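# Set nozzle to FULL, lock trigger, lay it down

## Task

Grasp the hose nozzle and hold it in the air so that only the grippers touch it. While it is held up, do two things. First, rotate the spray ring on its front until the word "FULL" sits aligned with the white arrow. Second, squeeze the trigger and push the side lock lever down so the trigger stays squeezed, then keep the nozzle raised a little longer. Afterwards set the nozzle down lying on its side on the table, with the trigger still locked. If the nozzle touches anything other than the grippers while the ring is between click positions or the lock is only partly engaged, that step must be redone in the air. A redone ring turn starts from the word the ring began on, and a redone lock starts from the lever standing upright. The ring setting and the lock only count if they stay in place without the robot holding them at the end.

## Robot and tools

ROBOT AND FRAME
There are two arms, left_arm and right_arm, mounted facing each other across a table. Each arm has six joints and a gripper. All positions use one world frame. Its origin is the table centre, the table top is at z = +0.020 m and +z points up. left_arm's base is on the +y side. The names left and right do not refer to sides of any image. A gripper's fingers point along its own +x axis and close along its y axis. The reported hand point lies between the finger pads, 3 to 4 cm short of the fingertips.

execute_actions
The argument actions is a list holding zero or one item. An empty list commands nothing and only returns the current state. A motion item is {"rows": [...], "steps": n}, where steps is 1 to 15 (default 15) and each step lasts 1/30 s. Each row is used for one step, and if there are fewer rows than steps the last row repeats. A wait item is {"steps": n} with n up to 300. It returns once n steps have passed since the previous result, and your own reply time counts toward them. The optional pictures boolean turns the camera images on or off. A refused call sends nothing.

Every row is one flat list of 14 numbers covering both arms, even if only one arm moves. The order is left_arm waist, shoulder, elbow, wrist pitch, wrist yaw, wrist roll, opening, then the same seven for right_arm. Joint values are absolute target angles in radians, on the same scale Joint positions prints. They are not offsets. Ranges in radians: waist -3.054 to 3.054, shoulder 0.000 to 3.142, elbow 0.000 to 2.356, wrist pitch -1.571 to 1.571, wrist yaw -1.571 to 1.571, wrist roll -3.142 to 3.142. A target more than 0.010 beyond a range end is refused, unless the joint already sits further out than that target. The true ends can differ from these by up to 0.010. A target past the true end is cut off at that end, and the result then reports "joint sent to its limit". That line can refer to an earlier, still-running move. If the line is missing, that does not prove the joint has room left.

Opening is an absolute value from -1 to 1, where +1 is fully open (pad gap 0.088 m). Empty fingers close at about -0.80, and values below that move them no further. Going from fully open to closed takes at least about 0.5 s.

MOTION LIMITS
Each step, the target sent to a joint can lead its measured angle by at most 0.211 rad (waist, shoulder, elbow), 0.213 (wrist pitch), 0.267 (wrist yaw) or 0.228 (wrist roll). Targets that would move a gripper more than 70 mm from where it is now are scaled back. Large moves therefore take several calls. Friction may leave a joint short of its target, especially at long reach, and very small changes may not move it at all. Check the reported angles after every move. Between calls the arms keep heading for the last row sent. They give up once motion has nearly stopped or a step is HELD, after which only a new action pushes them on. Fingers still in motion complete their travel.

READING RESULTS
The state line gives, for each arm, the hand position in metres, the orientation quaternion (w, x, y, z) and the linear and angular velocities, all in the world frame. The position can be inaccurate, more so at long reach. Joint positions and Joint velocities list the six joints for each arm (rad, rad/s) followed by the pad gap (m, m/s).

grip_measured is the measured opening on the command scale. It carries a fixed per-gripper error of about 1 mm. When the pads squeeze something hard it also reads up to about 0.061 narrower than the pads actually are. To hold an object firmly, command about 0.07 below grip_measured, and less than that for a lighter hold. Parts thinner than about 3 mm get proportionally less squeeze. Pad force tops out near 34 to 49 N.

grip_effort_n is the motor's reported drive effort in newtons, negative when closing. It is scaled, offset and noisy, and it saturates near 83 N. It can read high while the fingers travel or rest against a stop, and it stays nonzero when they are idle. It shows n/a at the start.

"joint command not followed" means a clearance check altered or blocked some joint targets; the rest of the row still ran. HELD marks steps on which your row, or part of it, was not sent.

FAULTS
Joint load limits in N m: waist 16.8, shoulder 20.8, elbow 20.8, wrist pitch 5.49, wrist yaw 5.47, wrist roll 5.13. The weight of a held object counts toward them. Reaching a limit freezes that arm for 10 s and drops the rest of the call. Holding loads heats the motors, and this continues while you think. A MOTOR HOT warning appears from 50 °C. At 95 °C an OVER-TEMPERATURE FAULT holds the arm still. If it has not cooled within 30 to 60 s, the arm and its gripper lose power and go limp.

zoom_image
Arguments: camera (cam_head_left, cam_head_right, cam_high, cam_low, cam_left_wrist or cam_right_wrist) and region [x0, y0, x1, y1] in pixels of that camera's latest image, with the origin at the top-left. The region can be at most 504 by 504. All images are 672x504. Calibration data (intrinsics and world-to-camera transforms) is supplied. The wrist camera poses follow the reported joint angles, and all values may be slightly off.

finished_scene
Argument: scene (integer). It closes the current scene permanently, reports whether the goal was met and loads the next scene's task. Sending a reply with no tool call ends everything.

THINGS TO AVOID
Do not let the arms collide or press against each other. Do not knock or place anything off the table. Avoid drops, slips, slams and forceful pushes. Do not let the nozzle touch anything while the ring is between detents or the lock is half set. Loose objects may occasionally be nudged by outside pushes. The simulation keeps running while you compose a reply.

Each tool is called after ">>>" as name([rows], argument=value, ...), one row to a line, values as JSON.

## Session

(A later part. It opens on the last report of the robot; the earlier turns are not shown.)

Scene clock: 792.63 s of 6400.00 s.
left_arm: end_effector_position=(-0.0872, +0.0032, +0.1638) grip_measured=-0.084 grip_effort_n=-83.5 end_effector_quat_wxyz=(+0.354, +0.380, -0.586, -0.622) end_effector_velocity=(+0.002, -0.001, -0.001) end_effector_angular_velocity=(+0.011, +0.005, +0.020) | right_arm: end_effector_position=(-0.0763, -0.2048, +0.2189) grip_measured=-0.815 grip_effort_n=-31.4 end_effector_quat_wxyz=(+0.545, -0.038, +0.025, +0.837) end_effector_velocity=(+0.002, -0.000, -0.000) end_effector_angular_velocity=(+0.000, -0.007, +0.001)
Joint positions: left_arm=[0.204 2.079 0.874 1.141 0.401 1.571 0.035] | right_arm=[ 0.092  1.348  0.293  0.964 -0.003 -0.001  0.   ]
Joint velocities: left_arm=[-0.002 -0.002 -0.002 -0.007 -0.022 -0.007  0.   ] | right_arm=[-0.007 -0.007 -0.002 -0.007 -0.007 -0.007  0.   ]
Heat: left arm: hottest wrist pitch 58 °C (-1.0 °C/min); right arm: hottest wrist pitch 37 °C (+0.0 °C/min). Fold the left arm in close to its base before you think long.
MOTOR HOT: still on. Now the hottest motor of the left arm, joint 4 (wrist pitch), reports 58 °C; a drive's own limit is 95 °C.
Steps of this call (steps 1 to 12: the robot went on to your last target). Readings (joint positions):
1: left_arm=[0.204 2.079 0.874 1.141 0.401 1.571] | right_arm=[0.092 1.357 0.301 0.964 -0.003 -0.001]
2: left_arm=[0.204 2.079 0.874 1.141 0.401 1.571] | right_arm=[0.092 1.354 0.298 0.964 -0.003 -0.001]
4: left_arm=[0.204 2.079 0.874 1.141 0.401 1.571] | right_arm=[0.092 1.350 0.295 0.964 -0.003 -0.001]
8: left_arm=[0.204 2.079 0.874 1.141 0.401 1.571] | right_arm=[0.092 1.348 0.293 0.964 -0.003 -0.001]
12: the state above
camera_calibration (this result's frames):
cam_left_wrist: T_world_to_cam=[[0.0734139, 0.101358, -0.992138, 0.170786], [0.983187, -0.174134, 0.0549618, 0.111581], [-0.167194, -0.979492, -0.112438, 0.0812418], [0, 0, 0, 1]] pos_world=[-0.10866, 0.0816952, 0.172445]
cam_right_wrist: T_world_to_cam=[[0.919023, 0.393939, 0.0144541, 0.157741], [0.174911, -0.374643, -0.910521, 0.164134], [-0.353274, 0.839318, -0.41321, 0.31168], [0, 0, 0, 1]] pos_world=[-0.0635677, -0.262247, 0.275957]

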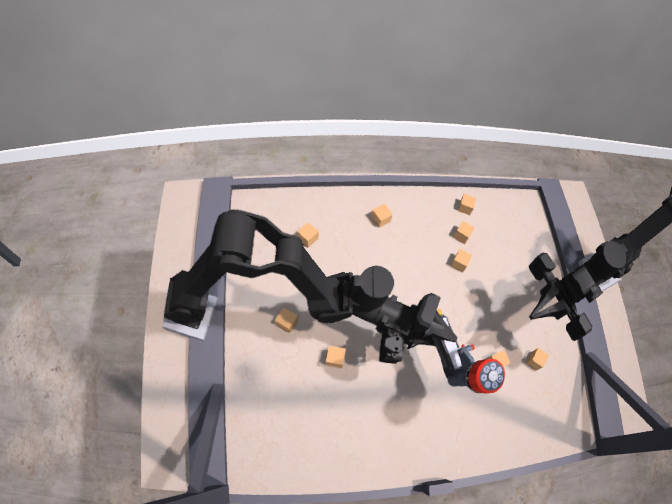

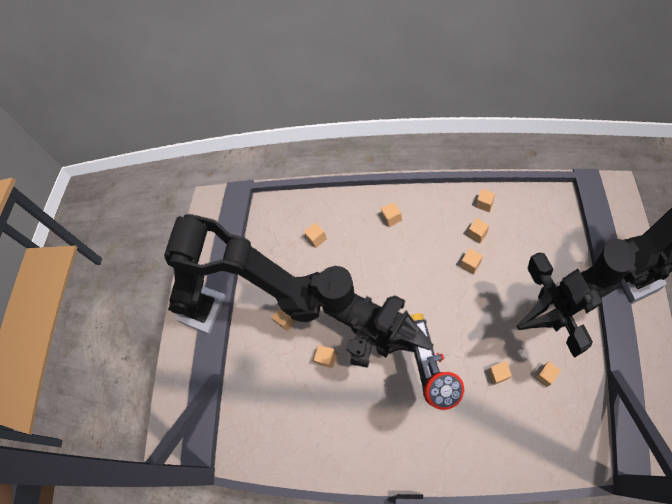

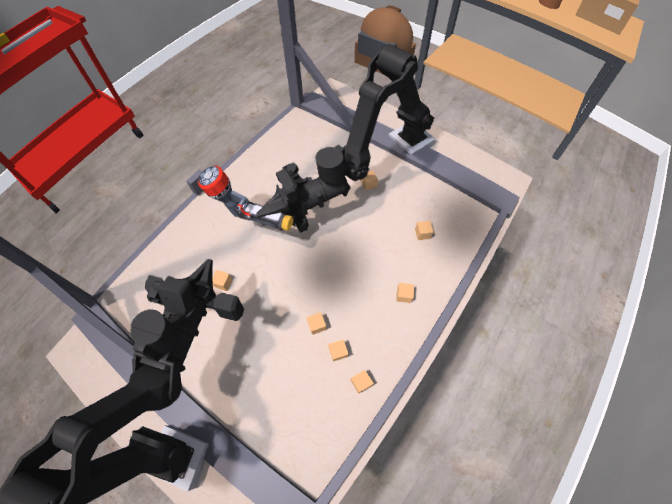

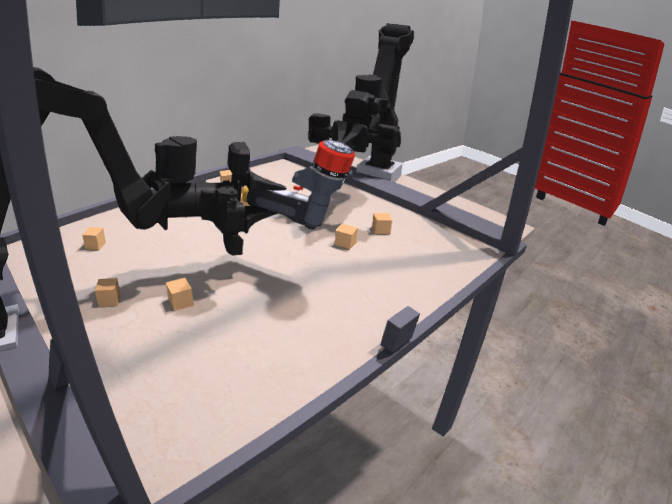

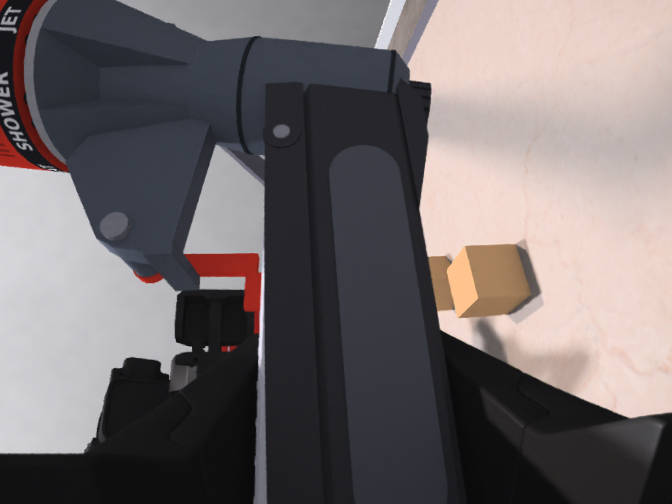

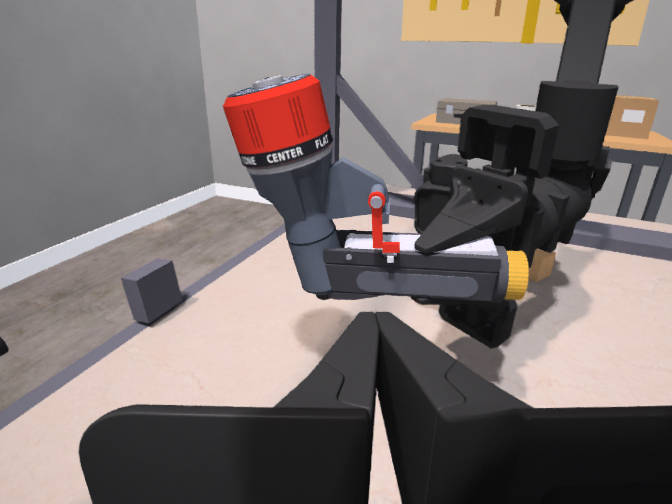

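>>> execute_actions([
  {"rows": [[0.203,2.062,0.882,1.149,0.400,1.567,-0.14,0.094,1.342,0.280,0.964,-0.003,-0.005,-0.82],[0.203,2.056,0.879,1.147,0.399,1.564,-0.14,0.094,1.342,0.280,0.964,-0.003,-0.005,-0.82],[0.203,2.051,0.878,1.144,0.398,1.560,-0.14,0.094,1.342,0.280,0.964,-0.003,-0.005,-0.82],[0.203,2.049,0.877,1.139,0.396,1.553,-0.14,0.094,1.342,0.280,0.964,-0.003,-0.005,-0.82],[0.203,2.047,0.877,1.134,0.393,1.545,-0.14,0.094,1.342,0.280,0.964,-0.003,-0.005,-0.82],[0.203,2.045,0.876,1.126,0.390,1.535,-0.14,0.094,1.342,0.280,0.964,-0.003,-0.005,-0.82],[0.203,2.043,0.875,1.118,0.387,1.523,-0.14,0.094,1.342,0.280,0.964,-0.003,-0.005,-0.82],[0.203,2.040,0.875,1.108,0.383,1.509,-0.14,0.094,1.342,0.280,0.964,-0.003,-0.005,-0.82],[0.203,2.037,0.874,1.097,0.378,1.494,-0.14,0.094,1.342,0.280,0.964,-0.003,-0.005,-0.82],[0.203,2.033,0.873,1.085,0.373,1.477,-0.14,0.094,1.342,0.280,0.964,-0.003,-0.005,-0.82],[0.203,2.029,0.872,1.072,0.367,1.458,-0.14,0.094,1.342,0.280,0.964,-0.003,-0.005,-0.82],[0.203,2.025,0.871,1.058,0.362,1.438,-0.14,0.094,1.342,0.280,0.964,-0.003,-0.005,-0.82],[0.203,2.021,0.869,1.042,0.355,1.416,-0.14,0.094,1.342,0.280,0.964,-0.003,-0.005,-0.82],[0.203,2.016,0.868,1.026,0.348,1.393,-0.14,0.094,1.342,0.280,0.964,-0.003,-0.005,-0.82],[0.203,2.011,0.867,1.009,0.341,1.368,-0.14,0.094,1.342,0.280,0.964,-0.003,-0.005,-0.82]], "steps": 15},
], pictures=false)

>>> execute_actions([
  {"rows": [[0.203,2.006,0.865,0.990,0.333,1.343,-0.14,0.094,1.342,0.280,0.964,-0.003,-0.005,-0.82],[0.203,2.000,0.864,0.971,0.325,1.315,-0.14,0.094,1.342,0.280,0.964,-0.003,-0.005,-0.82],[0.203,1.994,0.862,0.951,0.317,1.287,-0.14,0.094,1.342,0.280,0.964,-0.003,-0.005,-0.82],[0.203,1.988,0.860,0.930,0.308,1.258,-0.14,0.094,1.342,0.280,0.964,-0.003,-0.005,-0.82],[0.203,1.982,0.859,0.909,0.299,1.227,-0.14,0.094,1.342,0.280,0.964,-0.003,-0.005,-0.82],[0.203,1.976,0.857,0.887,0.290,1.196,-0.14,0.094,1.342,0.280,0.964,-0.003,-0.005,-0.82],[0.203,1.969,0.855,0.864,0.280,1.164,-0.14,0.094,1.342,0.280,0.964,-0.003,-0.005,-0.82],[0.203,1.962,0.853,0.840,0.271,1.131,-0.14,0.094,1.342,0.280,0.964,-0.003,-0.005,-0.82],[0.203,1.955,0.851,0.817,0.261,1.097,-0.14,0.094,1.342,0.280,0.964,-0.003,-0.005,-0.82],[0.203,1.948,0.849,0.792,0.251,1.063,-0.14,0.094,1.342,0.280,0.964,-0.003,-0.005,-0.82],[0.203,1.941,0.847,0.768,0.240,1.028,-0.14,0.094,1.342,0.280,0.964,-0.003,-0.005,-0.82],[0.203,1.934,0.845,0.743,0.230,0.993,-0.14,0.094,1.342,0.280,0.964,-0.003,-0.005,-0.82],[0.203,1.927,0.843,0.718,0.220,0.958,-0.14,0.094,1.342,0.280,0.964,-0.003,-0.005,-0.82],[0.203,1.919,0.841,0.693,0.209,0.922,-0.14,0.094,1.342,0.280,0.964,-0.003,-0.005,-0.82],[0.203,1.912,0.839,0.668,0.199,0.887,-0.14,0.094,1.342,0.280,0.964,-0.003,-0.005,-0.82]], "steps": 15},
], pictures=false)

>>> execute_actions([
  {"rows": [[0.203,1.905,0.837,0.642,0.188,0.851,-0.14,0.094,1.342,0.280,0.964,-0.003,-0.005,-0.82],[0.203,1.897,0.835,0.617,0.177,0.815,-0.14,0.094,1.342,0.280,0.964,-0.003,-0.005,-0.82],[0.203,1.890,0.833,0.592,0.167,0.780,-0.14,0.094,1.342,0.280,0.964,-0.003,-0.005,-0.82],[0.203,1.883,0.831,0.567,0.157,0.745,-0.14,0.094,1.342,0.280,0.964,-0.003,-0.005,-0.82],[0.203,1.876,0.829,0.543,0.146,0.710,-0.14,0.094,1.342,0.280,0.964,-0.003,-0.005,-0.82],[0.203,1.869,0.827,0.518,0.136,0.676,-0.14,0.094,1.342,0.280,0.964,-0.003,-0.005,-0.82],[0.203,1.862,0.825,0.495,0.126,0.642,-0.14,0.094,1.342,0.280,0.964,-0.003,-0.005,-0.82],[0.203,1.855,0.823,0.471,0.117,0.609,-0.14,0.094,1.342,0.280,0.964,-0.003,-0.005,-0.82],[0.203,1.848,0.821,0.448,0.107,0.577,-0.14,0.094,1.342,0.280,0.964,-0.003,-0.005,-0.82],[0.203,1.842,0.820,0.426,0.098,0.546,-0.14,0.094,1.342,0.280,0.964,-0.003,-0.005,-0.82],[0.203,1.836,0.818,0.405,0.089,0.515,-0.14,0.094,1.342,0.280,0.964,-0.003,-0.005,-0.82],[0.203,1.830,0.816,0.384,0.080,0.486,-0.14,0.094,1.342,0.280,0.964,-0.003,-0.005,-0.82],[0.203,1.824,0.814,0.364,0.072,0.458,-0.14,0.094,1.342,0.280,0.964,-0.003,-0.005,-0.82],[0.203,1.818,0.813,0.345,0.064,0.430,-0.14,0.094,1.342,0.280,0.964,-0.003,-0.005,-0.82],[0.203,1.813,0.811,0.326,0.056,0.405,-0.14,0.094,1.342,0.280,0.964,-0.003,-0.005,-0.82]], "steps": 15},
], pictures=false)

>>> execute_actions([
  {"rows": [[0.203,1.808,0.810,0.309,0.049,0.380,-0.14,0.094,1.342,0.280,0.964,-0.003,-0.005,-0.82],[0.203,1.803,0.809,0.293,0.042,0.357,-0.14,0.094,1.342,0.280,0.964,-0.003,-0.005,-0.82],[0.203,1.799,0.807,0.277,0.035,0.335,-0.14,0.094,1.342,0.280,0.964,-0.003,-0.005,-0.82],[0.203,1.795,0.806,0.263,0.030,0.315,-0.14,0.094,1.342,0.280,0.964,-0.003,-0.005,-0.82],[0.203,1.791,0.805,0.250,0.024,0.296,-0.14,0.094,1.342,0.280,0.964,-0.003,-0.005,-0.82],[0.203,1.787,0.804,0.238,0.019,0.279,-0.14,0.094,1.342,0.280,0.964,-0.003,-0.005,-0.82],[0.203,1.784,0.803,0.227,0.014,0.264,-0.14,0.094,1.342,0.280,0.964,-0.003,-0.005,-0.82],[0.203,1.781,0.803,0.217,0.010,0.250,-0.14,0.094,1.342,0.280,0.964,-0.003,-0.005,-0.82],[0.203,1.779,0.802,0.209,0.007,0.238,-0.14,0.094,1.342,0.280,0.964,-0.003,-0.005,-0.82],[0.203,1.777,0.801,0.201,0.004,0.228,-0.14,0.094,1.342,0.280,0.964,-0.003,-0.005,-0.82],[0.203,1.775,0.801,0.196,0.001,0.220,-0.14,0.094,1.342,0.280,0.964,-0.003,-0.005,-0.82],[0.203,1.774,0.800,0.191,-0.001,0.213,-0.14,0.094,1.342,0.280,0.964,-0.003,-0.005,-0.82],[0.203,1.773,0.800,0.188,-0.002,0.209,-0.14,0.094,1.342,0.280,0.964,-0.003,-0.005,-0.82],[0.203,1.772,0.800,0.186,-0.003,0.206,-0.14,0.094,1.342,0.280,0.964,-0.003,-0.005,-0.82],[0.203,1.772,0.800,0.185,-0.003,0.205,-0.14,0.094,1.342,0.280,0.964,-0.003,-0.005,-0.82]], "steps": 15},
], pictures=false)

>>> execute_actions([
  {"steps": 10},
])

>>> zoom_image(camera="cam_low", region=[130, 150, 370, 310])

Scene clock: 828.30 s of 6400.00 s.
left_arm: end_effector_position=(-0.0812, +0.0043, +0.1520) grip_measured=-0.084 grip_effort_n=-83.5 end_effector_quat_wxyz=(+0.376, +0.384, -0.504, -0.676) end_effector_velocity=(+0.027, +0.009, -0.036) end_effector_angular_velocity=(+0.607, +0.528, +0.285) | right_arm: end_effector_position=(-0.0763, -0.2049, +0.2188) grip_measured=-0.815 grip_effort_n=-31.4 end_effector_quat_wxyz=(+0.545, -0.038, +0.025, +0.837) end_effector_velocity=(+0.000, -0.001, -0.002) end_effector_angular_velocity=(-0.004, -0.009, +0.006)
Joint positions: left_arm=[0.204 2.052 0.868 1.034 0.358 1.424 0.035] | right_arm=[ 0.092  1.347  0.292  0.964 -0.003 -0.001  0.   ]
Joint velocities: left_arm=[-0.002 -0.144 -0.032 -0.447 -0.198 -0.652 -0.   ] | right_arm=[-0.002 -0.002 -0.002 -0.007 -0.007 -0.007  0.   ]
Heat: left arm: hottest wrist pitch 58 °C (+0.0 °C/min); right arm: hottest wrist pitch 39 °C (+2.0 °C/min). Fold the left arm in close to its base before you think long.
MOTOR HOT: still on. Now the hottest motor of the left arm, joint 4 (wrist pitch), reports 58 °C; a drive's own limit is 95 °C.
Steps of this call (steps 1 to 30: the robot went on to your last target; steps 31 to 90: nothing new was sent; then 32.17 s passed at rest; steps 91 to 105: all 15 steps of this action). Readings (joint positions):
91: left_arm=[0.204 2.079 0.874 1.141 0.401 1.571] | right_arm=[0.092 1.347 0.293 0.964 -0.003 -0.001]
92: left_arm=[0.204 2.079 0.874 1.141 0.401 1.571] | right_arm=[0.092 1.347 0.292 0.964 -0.003 -0.001]
94: left_arm=[0.204 2.079 0.874 1.138 0.401 1.569] | right_arm=[0.092 1.347 0.292 0.964 -0.003 -0.001]
98: left_arm=[0.204 2.076 0.873 1.115 0.393 1.540] | right_arm=[0.092 1.347 0.292 0.964 -0.003 -0.001]
105: the state above

Scene clock: 828.80 s of 6400.00 s.
left_arm: end_effector_position=(-0.0606, +0.0208, +0.1197) grip_measured=-0.084 grip_effort_n=-83.5 end_effector_quat_wxyz=(+0.452, +0.387, -0.234, -0.769) end_effector_velocity=(+0.052, +0.058, -0.070) end_effector_angular_velocity=(+0.869, +0.730, +0.696) | right_arm: end_effector_position=(-0.0763, -0.2049, +0.2188) grip_measured=-0.815 grip_effort_n=-31.4 end_effector_quat_wxyz=(+0.545, -0.038, +0.025, +0.837) end_effector_velocity=(+0.000, -0.001, -0.000) end_effector_angular_velocity=(-0.005, +0.006, +0.004)
Joint positions: left_arm=[0.204 1.959 0.841 0.714 0.224 0.971 0.035] | right_arm=[ 0.092  1.347  0.292  0.964 -0.003 -0.001  0.   ]
Joint velocities: left_arm=[-0.002 -0.222 -0.061 -0.74  -0.33  -1.033 -0.   ] | right_arm=[-0.002 -0.007 -0.002 -0.007 -0.007  0.007  0.   ]
Heat: left arm: hottest wrist pitch 58 °C (+0.0 °C/min); right arm: hottest wrist pitch 39 °C (+2.0 °C/min). Fold the left arm in close to its base before you think long.
MOTOR HOT: still on. Now the hottest motor of the left arm, joint 4 (wrist pitch), reports 58 °C; a drive's own limit is 95 °C.
Steps of this call (steps 1 to 15: all 15 steps of this action). Readings (joint positions):
1: left_arm=[0.204 2.048 0.867 1.018 0.351 1.401] | right_arm=[0.092 1.347 0.292 0.964 -0.003 -0.001]
2: left_arm=[0.204 2.042 0.865 1.001 0.344 1.377] | right_arm=[0.092 1.347 0.292 0.964 -0.003 -0.001]
4: left_arm=[0.204 2.031 0.862 0.964 0.329 1.325] | right_arm=[0.092 1.347 0.292 0.964 -0.003 -0.001]
8: left_arm=[0.204 2.008 0.855 0.881 0.294 1.207] | right_arm=[0.092 1.347 0.292 0.964 -0.003 -0.001]
15: the state above

Scene clock: 829.30 s of 6400.00 s.
left_arm: end_effector_position=(-0.0359, +0.0586, +0.0887) grip_measured=-0.084 grip_effort_n=-83.5 end_effector_quat_wxyz=(+0.540, +0.372, +0.061, -0.752) end_effector_velocity=(+0.044, +0.080, -0.043) end_effector_angular_velocity=(+0.565, +0.449, +0.725) | right_arm: end_effector_position=(-0.0763, -0.2049, +0.2188) grip_measured=-0.815 grip_effort_n=-31.4 end_effector_quat_wxyz=(+0.545, -0.038, +0.025, +0.837) end_effector_velocity=(+0.000, -0.001, -0.002) end_effector_angular_velocity=(-0.004, -0.009, +0.006)
Joint positions: left_arm=[0.204 1.855 0.812 0.363 0.079 0.472 0.035] | right_arm=[ 0.092  1.347  0.292  0.964 -0.003 -0.001  0.   ]
Joint velocities: left_arm=[-0.002 -0.183 -0.051 -0.593 -0.256 -0.842 -0.   ] | right_arm=[-0.002 -0.002 -0.002 -0.007 -0.007 -0.007  0.   ]
Heat: left arm: hottest wrist pitch 58 °C (+0.0 °C/min); right arm: hottest wrist pitch 39 °C (+2.0 °C/min). Fold the left arm in close to its base before you think long.
MOTOR HOT: still on. Now the hottest motor of the left arm, joint 4 (wrist pitch), reports 58 °C; a drive's own limit is 95 °C.
Steps of this call (steps 1 to 15: all 15 steps of this action). Readings (joint positions):
1: left_arm=[0.204 1.952 0.840 0.689 0.214 0.936] | right_arm=[0.092 1.347 0.292 0.964 -0.003 -0.001]
2: left_arm=[0.204 1.944 0.838 0.664 0.204 0.900] | right_arm=[0.092 1.347 0.292 0.964 -0.003 -0.001]
4: left_arm=[0.204 1.930 0.833 0.614 0.182 0.829] | right_arm=[0.092 1.347 0.292 0.964 -0.003 -0.001]
8: left_arm=[0.204 1.901 0.825 0.516 0.142 0.690] | right_arm=[0.092 1.347 0.292 0.964 -0.003 -0.001]
15: the state above

Scene clock: 829.80 s of 6400.00 s.
left_arm: end_effector_position=(-0.0228, +0.0846, +0.0768) grip_measured=-0.084 grip_effort_n=-83.5 end_effector_quat_wxyz=(+0.585, +0.358, +0.195, -0.701) end_effector_velocity=(+0.008, +0.016, -0.006) end_effector_angular_velocity=(+0.080, +0.041, +0.124) | right_arm: end_effector_position=(-0.0763, -0.2049, +0.2188) grip_measured=-0.815 grip_effort_n=-31.4 end_effector_quat_wxyz=(+0.545, -0.038, +0.025, +0.837) end_effector_velocity=(-0.002, -0.002, -0.007) end_effector_angular_velocity=(-0.022, -0.016, +0.020)
Joint positions: left_arm=[0.204 1.802 0.798 0.185 0.005 0.22  0.035] | right_arm=[ 0.092  1.347  0.292  0.964 -0.003 -0.001  0.   ]
Joint velocities: left_arm=[-0.002 -0.032 -0.012 -0.095 -0.051 -0.125 -0.   ] | right_arm=[-0.002  0.002 -0.002 -0.022 -0.022 -0.007  0.   ]
Heat: left arm: hottest wrist pitch 58 °C (+0.0 °C/min); right arm: hottest wrist pitch 39 °C (+2.0 °C/min). Fold the left arm in close to its base before you think long.
MOTOR HOT: still on. Now the hottest motor of the left arm, joint 4 (wrist pitch), reports 58 °C; a drive's own limit is 95 °C.
Steps of this call (steps 1 to 15: all 15 steps of this action). Readings (joint positions):
1: left_arm=[0.204 1.849 0.811 0.343 0.071 0.445] | right_arm=[0.092 1.347 0.292 0.964 -0.003 -0.001]
2: left_arm=[0.204 1.844 0.810 0.326 0.063 0.419] | right_arm=[0.092 1.347 0.292 0.964 -0.003 -0.001]
4: left_arm=[0.204 1.834 0.807 0.292 0.049 0.371] | right_arm=[0.092 1.347 0.292 0.964 -0.003 -0.001]
8: left_arm=[0.204 1.817 0.803 0.236 0.026 0.293] | right_arm=[0.092 1.347 0.292 0.964 -0.003 -0.001]
15: the state above

Scene clock: 830.13 s of 6400.00 s.
left_arm: end_effector_position=(-0.0223, +0.0854, +0.0768) grip_measured=-0.084 grip_effort_n=-83.5 end_effector_quat_wxyz=(+0.587, +0.357, +0.200, -0.699) end_effector_velocity=(+0.002, +0.001, -0.000) end_effector_angular_velocity=(-0.002, +0.009, +0.039) | right_arm: end_effector_position=(-0.0763, -0.2049, +0.2188) grip_measured=-0.815 grip_effort_n=-31.4 end_effector_quat_wxyz=(+0.545, -0.038, +0.025, +0.837) end_effector_velocity=(+0.004, +0.001, -0.000) end_effector_angular_velocity=(+0.001, -0.008, -0.014)
Joint positions: left_arm=[0.204 1.799 0.798 0.178 0.003 0.21  0.035] | right_arm=[ 0.092  1.347  0.292  0.964 -0.003 -0.001  0.   ]
Joint velocities: left_arm=[-0.002 -0.002 -0.007  0.007 -0.022 -0.037  0.   ] | right_arm=[-0.007 -0.007 -0.002 -0.007  0.007 -0.007  0.   ]
Heat: left arm: hottest wrist pitch 58 °C (+0.0 °C/min); right arm: hottest wrist pitch 39 °C (+2.0 °C/min). Fold the left arm in close to its base before you think long.
MOTOR HOT: still on. Now the hottest motor of the left arm, joint 4 (wrist pitch), reports 58 °C; a drive's own limit is 95 °C.
Steps of this call (steps 1 to 10: the robot went on to your last target). Readings (joint positions):
1: left_arm=[0.204 1.801 0.798 0.183 0.004 0.216] | right_arm=[0.092 1.347 0.292 0.964 -0.003 -0.001]
2: left_arm=[0.204 1.801 0.798 0.181 0.004 0.214] | right_arm=[0.092 1.347 0.292 0.964 -0.003 -0.001]
4: left_arm=[0.204 1.800 0.798 0.180 0.004 0.212] | right_arm=[0.092 1.347 0.292 0.964 -0.003 -0.001]
8: left_arm=[0.204 1.799 0.798 0.179 0.003 0.210] | right_arm=[0.092 1.347 0.292 0.964 -0.003 -0.001]
10: the state above
camera_calibration (this result's frames):
cam_left_wrist: T_world_to_cam=[[-0.944844, 0.304793, -0.119877, -0.0357252], [0.326889, 0.854892, -0.402868, -0.000529718], [-0.0203092, -0.419834, -0.907374, 0.179352], [0, 0, 0, 1]] pos_world=[-0.0299391, 0.0866398, 0.158244]
cam_right_wrist: T_world_to_cam=[[0.919023, 0.393939, 0.0144541, 0.15774], [0.174911, -0.374643, -0.910521, 0.164073], [-0.353274, 0.839318, -0.41321, 0.31176], [0, 0, 0, 1]] pos_world=[-0.0635281, -0.262337, 0.275934]

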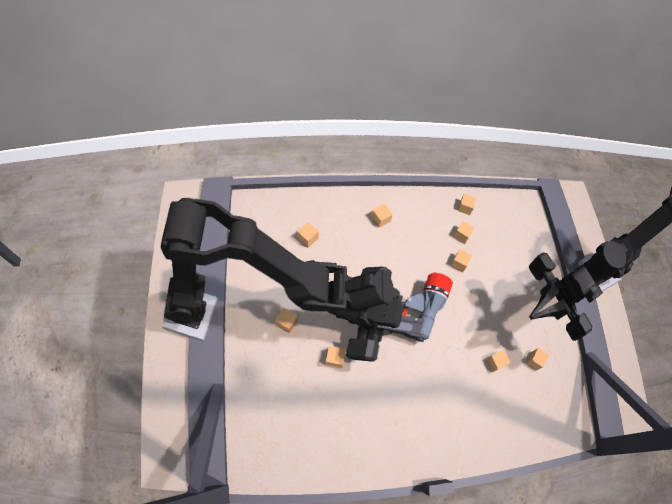

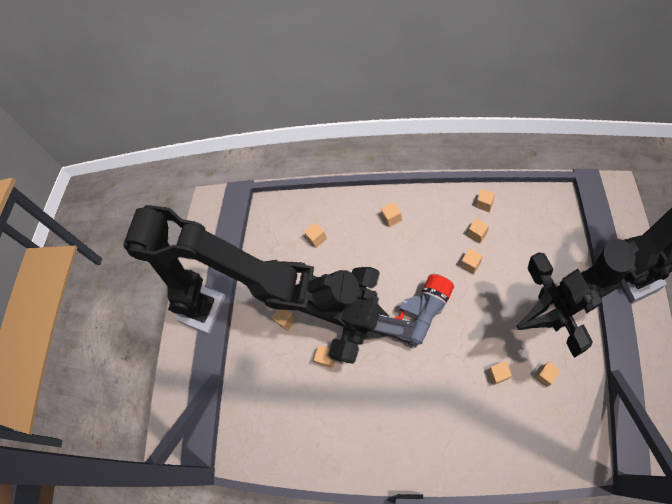

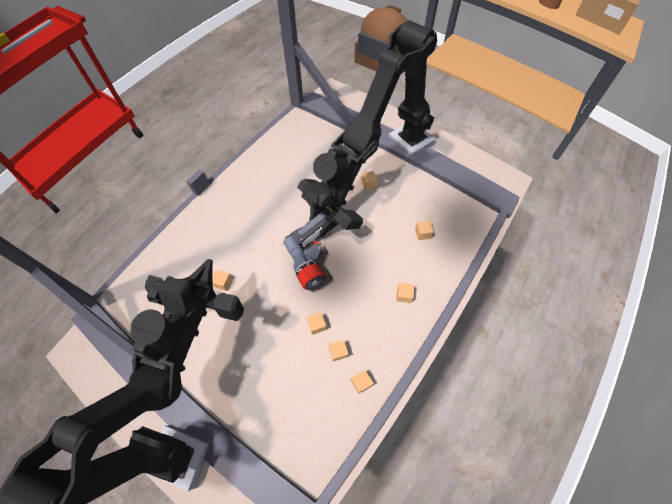

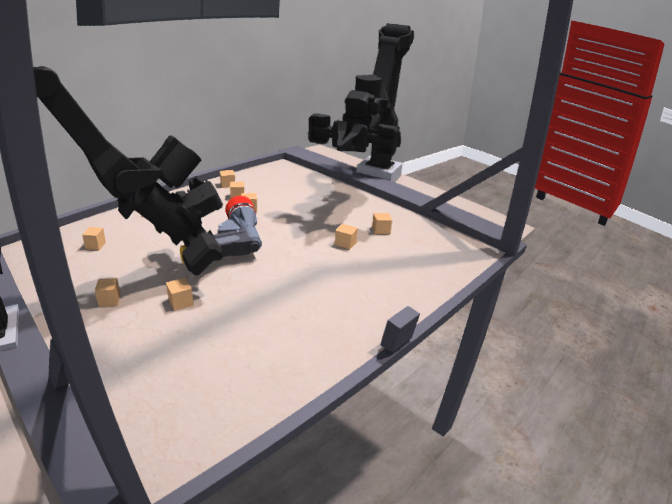

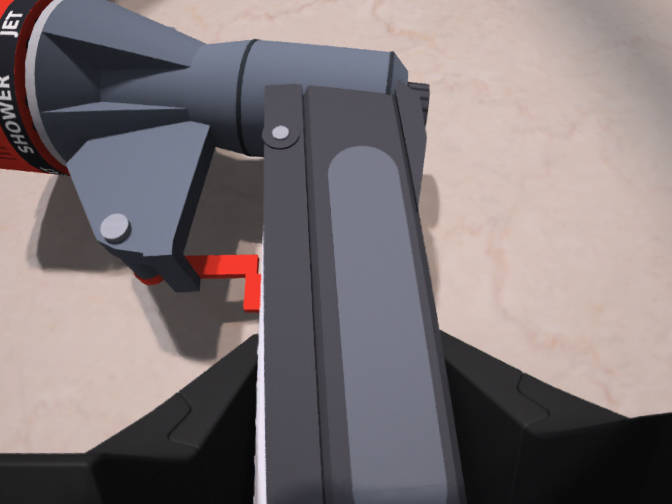

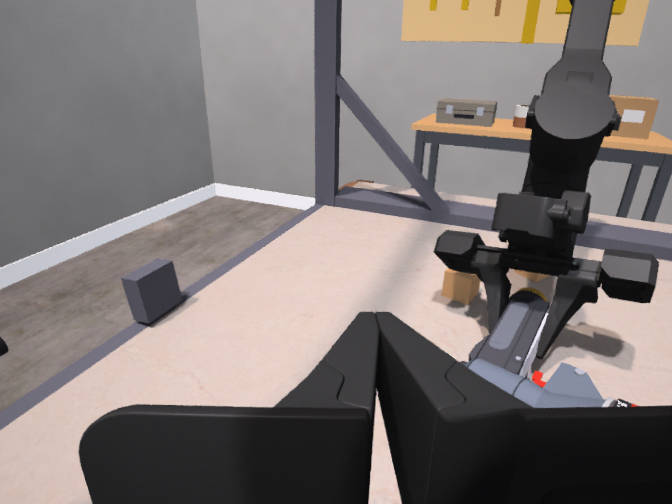

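Region (130, 150, 370, 310) of cam_low's 672x504 image, scaled by 2.100, with more detail than that image has.

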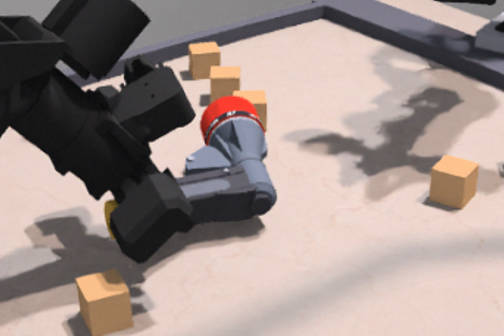

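>>> execute_actions(actions=[])

Scene clock: 834.73 s of 6400.00 s.
left_arm: end_effector_position=(-0.0223, +0.0854, +0.0768) grip_measured=-0.084 grip_effort_n=-83.5 end_effector_quat_wxyz=(+0.587, +0.357, +0.200, -0.699) end_effector_velocity=(-0.002, +0.002, -0.001) end_effector_angular_velocity=(+0.006, -0.021, -0.018) | right_arm: end_effector_position=(-0.0763, -0.2049, +0.2188) grip_measured=-0.815 grip_effort_n=-31.4 end_effector_quat_wxyz=(+0.545, -0.038, +0.025, +0.837) end_effector_velocity=(+0.002, +0.000, -0.002) end_effector_angular_velocity=(-0.003, -0.010, -0.009)
Joint positions: left_arm=[0.204 1.799 0.798 0.178 0.003 0.209 0.035] | right_arm=[ 0.092  1.347  0.292  0.964 -0.003 -0.001  0.   ]
Joint velocities: left_arm=[-0.007 -0.002 -0.002 -0.007 -0.007  0.022  0.   ] | right_arm=[-0.002 -0.002 -0.002 -0.007  0.007 -0.007  0.   ]
Heat: left arm: hottest wrist pitch 57 °C (-1.0 °C/min); right arm: hottest wrist pitch 39 °C (+2.0 °C/min). Fold the left arm in close to its base before you think long.
MOTOR HOT: still on. Now the hottest motor of the left arm, joint 4 (wrist pitch), reports 57 °C; a drive's own limit is 95 °C.
Steps of this call (steps 1 to 30: the robot went on to your last target; steps 31 to 90: nothing new was sent; then 1.60 s passed at rest). Readings (joint positions):
1: left_arm=[0.204 1.799 0.798 0.178 0.003 0.209] | right_arm=[0.092 1.347 0.292 0.964 -0.003 -0.001]
2: left_arm=[0.204 1.799 0.798 0.178 0.003 0.209] | right_arm=[0.092 1.347 0.292 0.964 -0.003 -0.001]
4: left_arm=[0.204 1.799 0.798 0.178 0.003 0.209] | right_arm=[0.092 1.347 0.292 0.964 -0.003 -0.001]
8: left_arm=[0.204 1.799 0.798 0.178 0.003 0.209] | right_arm=[0.092 1.347 0.292 0.964 -0.003 -0.001]
90: the state above
All arms were judged still, so your last target was given up. Only a new action makes them travel on or press farther. Fingers that are still opening or closing keep moving.
camera_calibration (this result's frames):
cam_left_wrist: T_world_to_cam=[[-0.944961, 0.304531, -0.119626, -0.0357247], [0.326546, 0.854992, -0.402934, -0.000540837], [-0.0204264, -0.41982, -0.907378, 0.179349], [0, 0, 0, 1]] pos_world=[-0.0299184, 0.086636, 0.158246]
cam_right_wrist: T_world_to_cam=[[0.919023, 0.393939, 0.0144541, 0.15774], [0.174911, -0.374643, -0.910521, 0.164073], [-0.353274, 0.839318, -0.41321, 0.31176], [0, 0, 0, 1]] pos_world=[-0.0635281, -0.262337, 0.275934]

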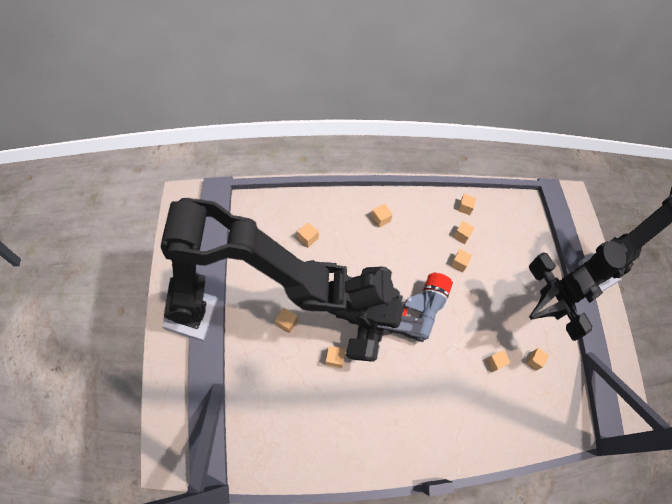

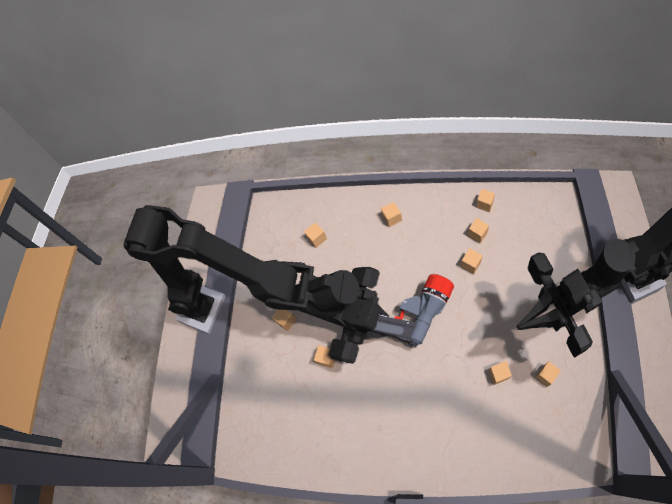

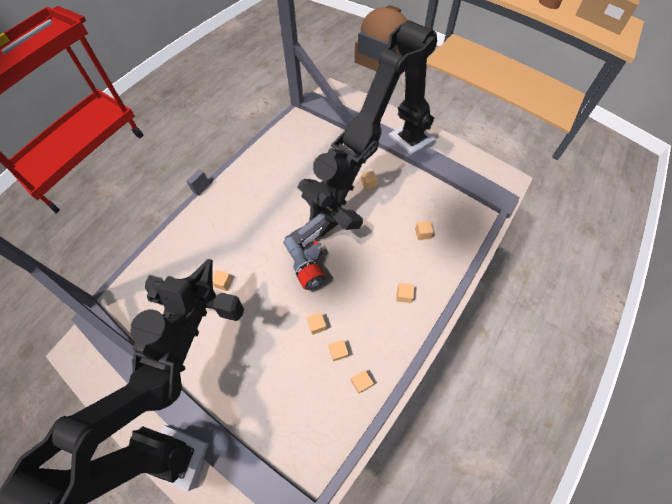

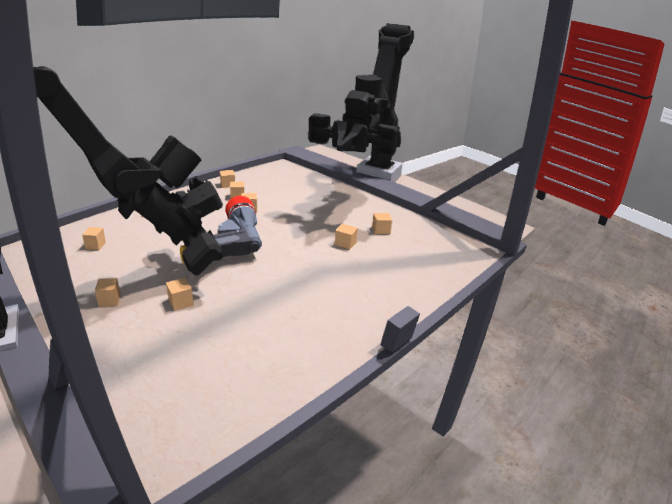

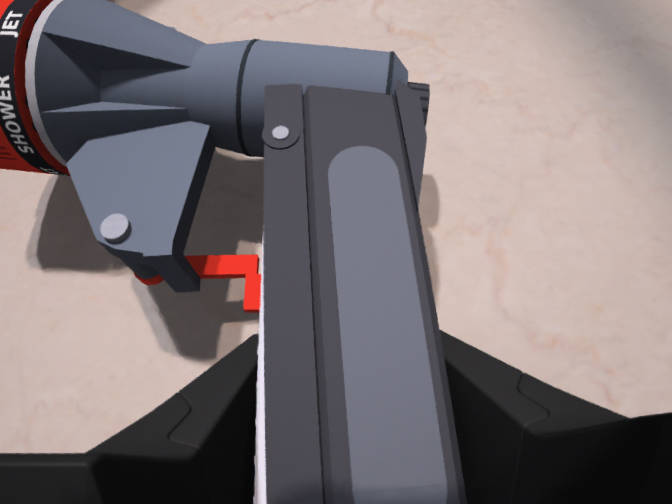

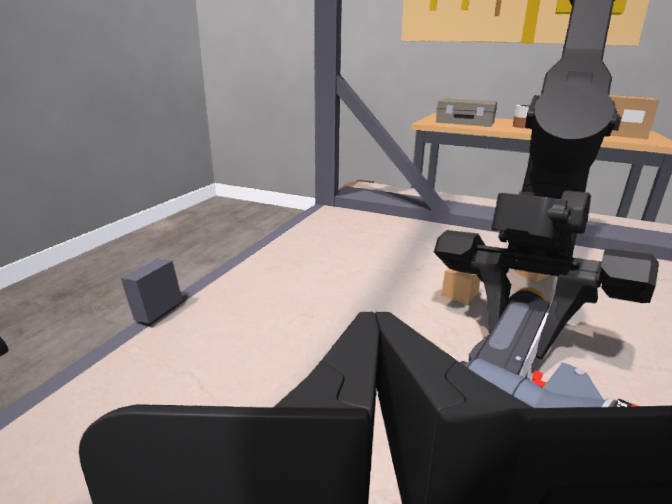

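>>> execute_actions([
  {"rows": [[0.203,1.790,0.800,0.186,-0.003,0.205,-0.14,0.094,1.342,0.280,0.964,-0.003,-0.005,-0.82],[0.203,1.796,0.800,0.188,-0.003,0.205,-0.14,0.094,1.342,0.280,0.964,-0.003,-0.005,-0.82],[0.203,1.800,0.799,0.190,-0.003,0.205,-0.14,0.094,1.342,0.280,0.964,-0.003,-0.005,-0.82],[0.203,1.801,0.799,0.192,-0.003,0.205,-0.14,0.094,1.342,0.280,0.964,-0.003,-0.005,-0.82],[0.203,1.802,0.798,0.194,-0.003,0.205,-0.14,0.094,1.342,0.280,0.964,-0.003,-0.005,-0.82],[0.203,1.804,0.798,0.196,-0.003,0.205,-0.14,0.094,1.342,0.280,0.964,-0.003,-0.005,-0.82],[0.203,1.805,0.797,0.198,-0.003,0.205,-0.14,0.094,1.342,0.280,0.964,-0.003,-0.005,-0.82],[0.203,1.807,0.796,0.200,-0.003,0.205,-0.14,0.094,1.342,0.280,0.964,-0.003,-0.005,-0.82],[0.203,1.808,0.796,0.203,-0.003,0.205,-0.14,0.094,1.342,0.280,0.964,-0.003,-0.005,-0.82],[0.203,1.810,0.795,0.205,-0.003,0.205,-0.14,0.094,1.342,0.280,0.964,-0.003,-0.005,-0.82],[0.203,1.811,0.794,0.208,-0.003,0.205,-0.14,0.094,1.342,0.280,0.964,-0.003,-0.005,-0.82],[0.203,1.813,0.793,0.210,-0.003,0.205,-0.14,0.094,1.342,0.280,0.964,-0.003,-0.005,-0.82],[0.203,1.814,0.793,0.212,-0.003,0.205,-0.14,0.094,1.342,0.280,0.964,-0.003,-0.005,-0.82],[0.203,1.816,0.792,0.215,-0.003,0.205,-0.14,0.094,1.342,0.280,0.964,-0.003,-0.005,-0.82],[0.203,1.817,0.791,0.217,-0.003,0.205,-0.14,0.094,1.342,0.280,0.964,-0.003,-0.005,-0.82]], "steps": 15},
], pictures=false)

>>> execute_actions([
  {"rows": [[0.203,1.819,0.791,0.219,-0.003,0.205,-0.14,0.094,1.342,0.280,0.964,-0.003,-0.005,-0.82],[0.203,1.820,0.790,0.222,-0.003,0.205,-0.14,0.094,1.342,0.280,0.964,-0.003,-0.005,-0.82],[0.203,1.822,0.789,0.224,-0.003,0.205,-0.14,0.094,1.342,0.280,0.964,-0.003,-0.005,-0.82],[0.203,1.823,0.789,0.226,-0.003,0.205,-0.14,0.094,1.342,0.280,0.964,-0.003,-0.005,-0.82],[0.203,1.825,0.788,0.229,-0.003,0.205,-0.14,0.094,1.342,0.280,0.964,-0.003,-0.005,-0.82],[0.203,1.826,0.787,0.231,-0.003,0.205,-0.14,0.094,1.342,0.280,0.964,-0.003,-0.005,-0.82],[0.203,1.828,0.786,0.233,-0.003,0.205,-0.14,0.094,1.342,0.280,0.964,-0.003,-0.005,-0.82],[0.203,1.829,0.786,0.235,-0.003,0.205,-0.14,0.094,1.342,0.280,0.964,-0.003,-0.005,-0.82],[0.203,1.831,0.785,0.238,-0.003,0.205,-0.14,0.094,1.342,0.280,0.964,-0.003,-0.005,-0.82],[0.203,1.832,0.784,0.240,-0.003,0.205,-0.14,0.094,1.342,0.280,0.964,-0.003,-0.005,-0.82],[0.203,1.833,0.784,0.241,-0.003,0.205,-0.14,0.094,1.342,0.280,0.964,-0.003,-0.005,-0.82],[0.203,1.834,0.783,0.243,-0.003,0.205,-0.14,0.094,1.342,0.280,0.964,-0.003,-0.005,-0.82],[0.203,1.835,0.783,0.244,-0.003,0.205,-0.14,0.094,1.342,0.280,0.964,-0.003,-0.005,-0.82]], "steps": 15},
], pictures=false)

>>> execute_actions([
  {"steps": 12},
])

Scene clock: 844.80 s of 6400.00 s.
left_arm: end_effector_position=(-0.0223, +0.0855, +0.0721) grip_measured=-0.084 grip_effort_n=-83.5 end_effector_quat_wxyz=(+0.587, +0.357, +0.200, -0.699) end_effector_velocity=(-0.002, +0.006, -0.019) end_effector_angular_velocity=(+0.024, +0.019, +0.009) | right_arm: end_effector_position=(-0.0763, -0.2049, +0.2188) grip_measured=-0.815 grip_effort_n=-31.4 end_effector_quat_wxyz=(+0.545, -0.038, +0.025, +0.837) end_effector_velocity=(+0.000, -0.001, -0.002) end_effector_angular_velocity=(-0.004, -0.009, +0.006)
Joint positions: left_arm=[0.204 1.814 0.791 0.2   0.003 0.209 0.035] | right_arm=[ 0.092  1.347  0.292  0.964 -0.003 -0.001  0.   ]
Joint velocities: left_arm=[-0.002  0.042 -0.032  0.051  0.007 -0.022 -0.   ] | right_arm=[-0.002 -0.002 -0.002 -0.007 -0.007 -0.007  0.   ]
Heat: left arm: hottest wrist pitch 56 °C (-2.0 °C/min); right arm: hottest wrist pitch 39 °C (+2.0 °C/min). Fold the left arm in close to its base before you think long.
MOTOR HOT: still on. Now the hottest motor of the left arm, joint 4 (wrist pitch), reports 56 °C; a drive's own limit is 95 °C.
Steps of this call (steps 1 to 90: nothing new was sent; then 6.57 s passed at rest; steps 91 to 105: all 15 steps of this action). Readings (joint positions):
91: left_arm=[0.204 1.799 0.798 0.178 0.003 0.209] | right_arm=[0.092 1.347 0.292 0.964 -0.003 -0.001]
92: left_arm=[0.204 1.799 0.798 0.178 0.003 0.209] | right_arm=[0.092 1.347 0.292 0.964 -0.003 -0.001]
94: left_arm=[0.204 1.799 0.798 0.178 0.003 0.209] | right_arm=[0.092 1.347 0.292 0.964 -0.003 -0.001]
98: left_arm=[0.204 1.802 0.796 0.184 0.003 0.209] | right_arm=[0.092 1.347 0.292 0.964 -0.003 -0.001]
105: the state above

Scene clock: 845.30 s of 6400.00 s.
left_arm: end_effector_position=(-0.0223, +0.0856, +0.0656) grip_measured=-0.084 grip_effort_n=-83.5 end_effector_quat_wxyz=(+0.587, +0.356, +0.200, -0.699) end_effector_velocity=(+0.000, +0.003, -0.008) end_effector_angular_velocity=(+0.017, -0.001, -0.008) | right_arm: end_effector_position=(-0.0763, -0.2049, +0.2188) grip_measured=-0.815 grip_effort_n=-31.4 end_effector_quat_wxyz=(+0.545, -0.038, +0.025, +0.837) end_effector_velocity=(+0.000, -0.001, -0.005) end_effector_angular_velocity=(-0.017, -0.015, +0.006)
Joint positions: left_arm=[0.204 1.834 0.782 0.23  0.003 0.209 0.035] | right_arm=[ 0.092  1.347  0.292  0.964 -0.003 -0.001  0.   ]
Joint velocities: left_arm=[ 0.002  0.017 -0.007  0.007  0.007  0.007 -0.   ] | right_arm=[-0.002 -0.002 -0.002 -0.022 -0.007 -0.007  0.   ]
Heat: left arm: hottest wrist pitch 56 °C (-2.0 °C/min); right arm: hottest wrist pitch 39 °C (+2.0 °C/min). Fold the left arm in close to its base before you think long.
MOTOR HOT: still on. Now the hottest motor of the left arm, joint 4 (wrist pitch), reports 56 °C; a drive's own limit is 95 °C.
Steps of this call (steps 1 to 15: all 15 steps of this action). Readings (joint positions):
1: left_arm=[0.204 1.815 0.790 0.202 0.003 0.209] | right_arm=[0.092 1.347 0.292 0.964 -0.003 -0.001]
2: left_arm=[0.204 1.817 0.790 0.204 0.003 0.209] | right_arm=[0.092 1.347 0.292 0.964 -0.003 -0.001]
4: left_arm=[0.204 1.820 0.788 0.209 0.003 0.209] | right_arm=[0.092 1.347 0.292 0.964 -0.003 -0.001]
8: left_arm=[0.204 1.825 0.786 0.218 0.003 0.209] | right_arm=[0.092 1.347 0.292 0.964 -0.003 -0.001]
15: the state above

Scene clock: 845.70 s of 6400.00 s.
left_arm: end_effector_position=(-0.0223, +0.0855, +0.0655) grip_measured=-0.084 grip_effort_n=-83.5 end_effector_quat_wxyz=(+0.587, +0.356, +0.200, -0.699) end_effector_velocity=(-0.002, +0.004, -0.003) end_effector_angular_velocity=(+0.022, -0.001, -0.013) | right_arm: end_effector_position=(-0.0763, -0.2049, +0.2188) grip_measured=-0.815 grip_effort_n=-30.9 end_effector_quat_wxyz=(+0.545, -0.038, +0.025, +0.837) end_effector_velocity=(-0.001, -0.003, -0.007) end_effector_angular_velocity=(-0.022, -0.016, +0.020)
Joint positions: left_arm=[0.204 1.835 0.781 0.232 0.003 0.209 0.035] | right_arm=[ 0.092  1.347  0.292  0.964 -0.003 -0.001  0.   ]
Joint velocities: left_arm=[-0.002 -0.002 -0.002 -0.022  0.007  0.007 -0.   ] | right_arm=[-0.002 -0.002 -0.007 -0.022 -0.022 -0.007  0.   ]
Heat: left arm: hottest wrist pitch 56 °C (-2.0 °C/min); right arm: hottest wrist pitch 39 °C (+2.0 °C/min). Fold the left arm in close to its base before you think long.
MOTOR HOT: still on. Now the hottest motor of the left arm, joint 4 (wrist pitch), reports 56 °C; a drive's own limit is 95 °C.
Steps of this call (steps 1 to 12: the robot went on to your last target). Readings (joint positions):
1: left_arm=[0.204 1.834 0.781 0.231 0.003 0.209] | right_arm=[0.092 1.347 0.292 0.964 -0.003 -0.001]
2: left_arm=[0.204 1.835 0.781 0.231 0.003 0.209] | right_arm=[0.092 1.347 0.292 0.964 -0.003 -0.001]
4: left_arm=[0.204 1.835 0.781 0.232 0.003 0.209] | right_arm=[0.092 1.347 0.292 0.964 -0.003 -0.001]
8: left_arm=[0.204 1.835 0.781 0.232 0.003 0.209] | right_arm=[0.092 1.347 0.292 0.964 -0.003 -0.001]
12: the state above
camera_calibration (this result's frames):
cam_left_wrist: T_world_to_cam=[[-0.945091, 0.304087, -0.119724, -0.0370638], [0.326154, 0.854478, -0.404339, -0.00507481], [-0.0206527, -0.421186, -0.906739, 0.169178], [0, 0, 0, 1]] pos_world=[-0.0298795, 0.0868622, 0.146911]
cam_right_wrist: T_world_to_cam=[[0.919023, 0.393939, 0.0144541, 0.15774], [0.174911, -0.374643, -0.910521, 0.164073], [-0.353274, 0.839318, -0.41321, 0.31176], [0, 0, 0, 1]] pos_world=[-0.0635281, -0.262337, 0.275934]

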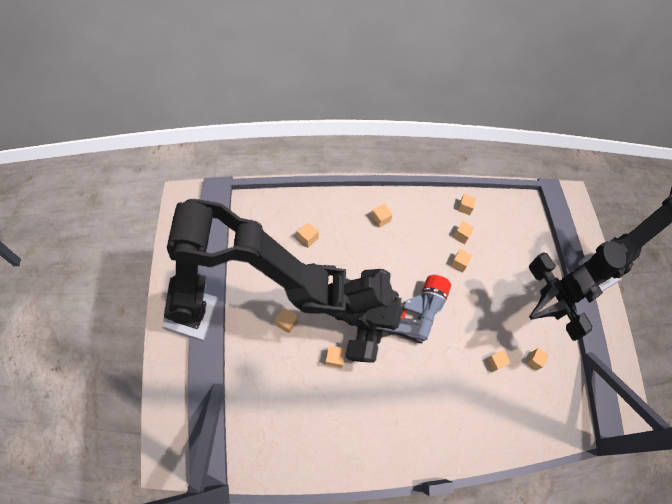

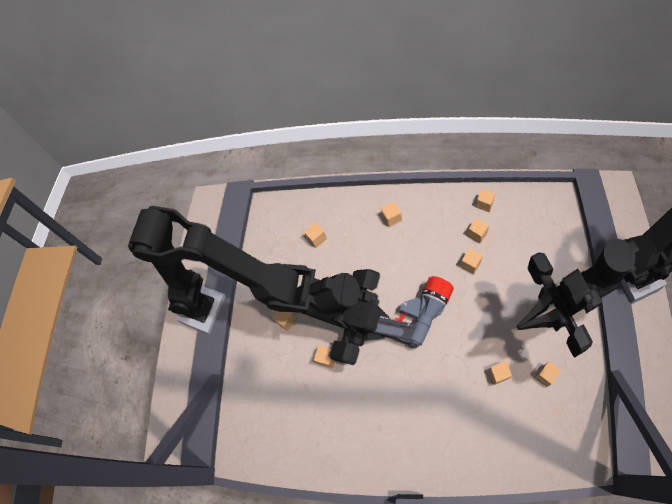

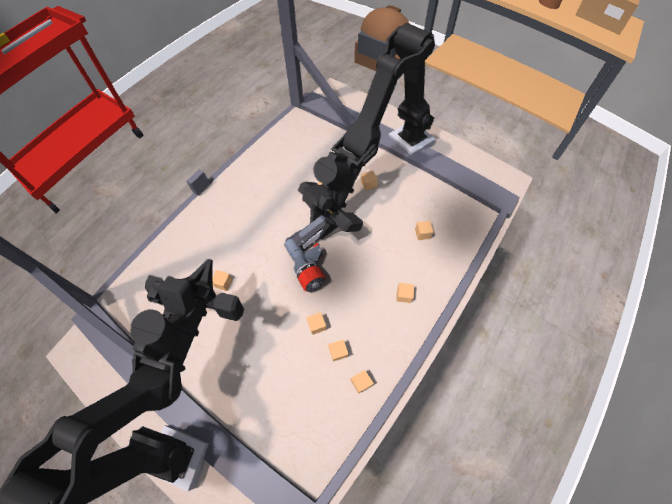

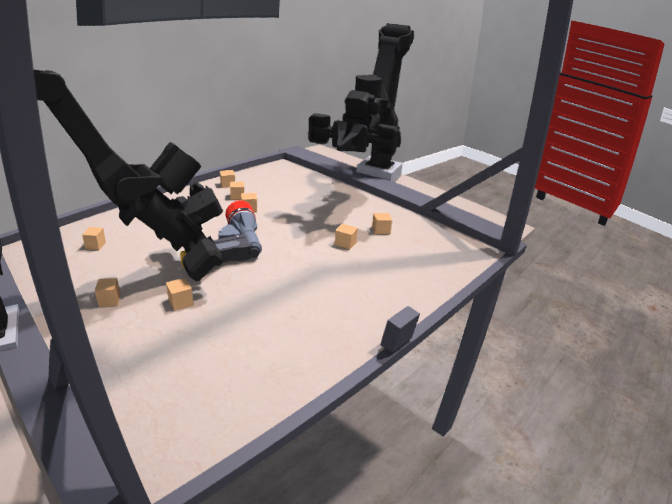

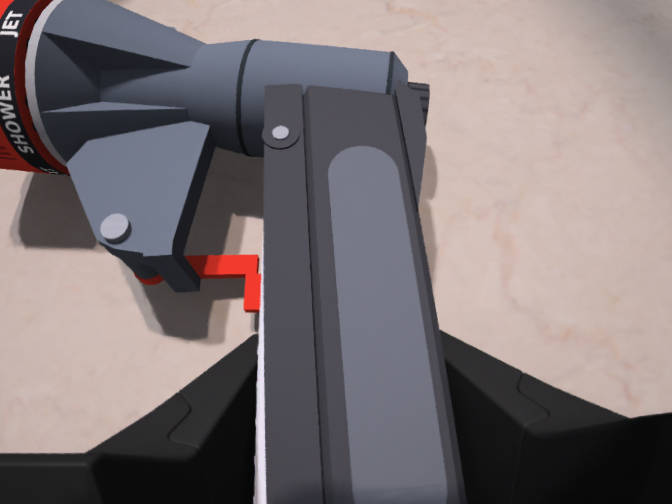

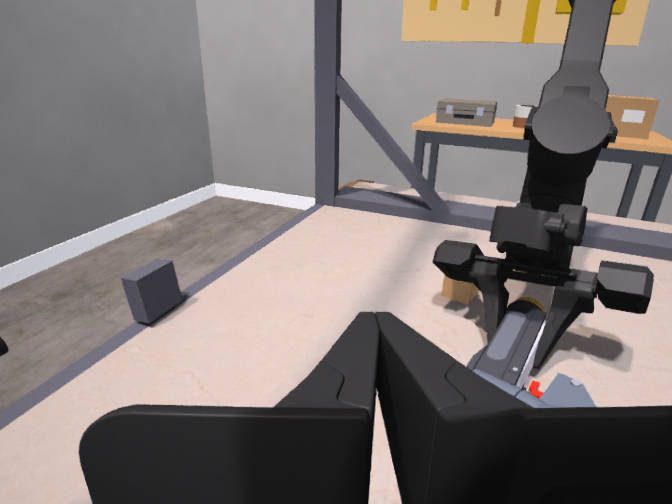

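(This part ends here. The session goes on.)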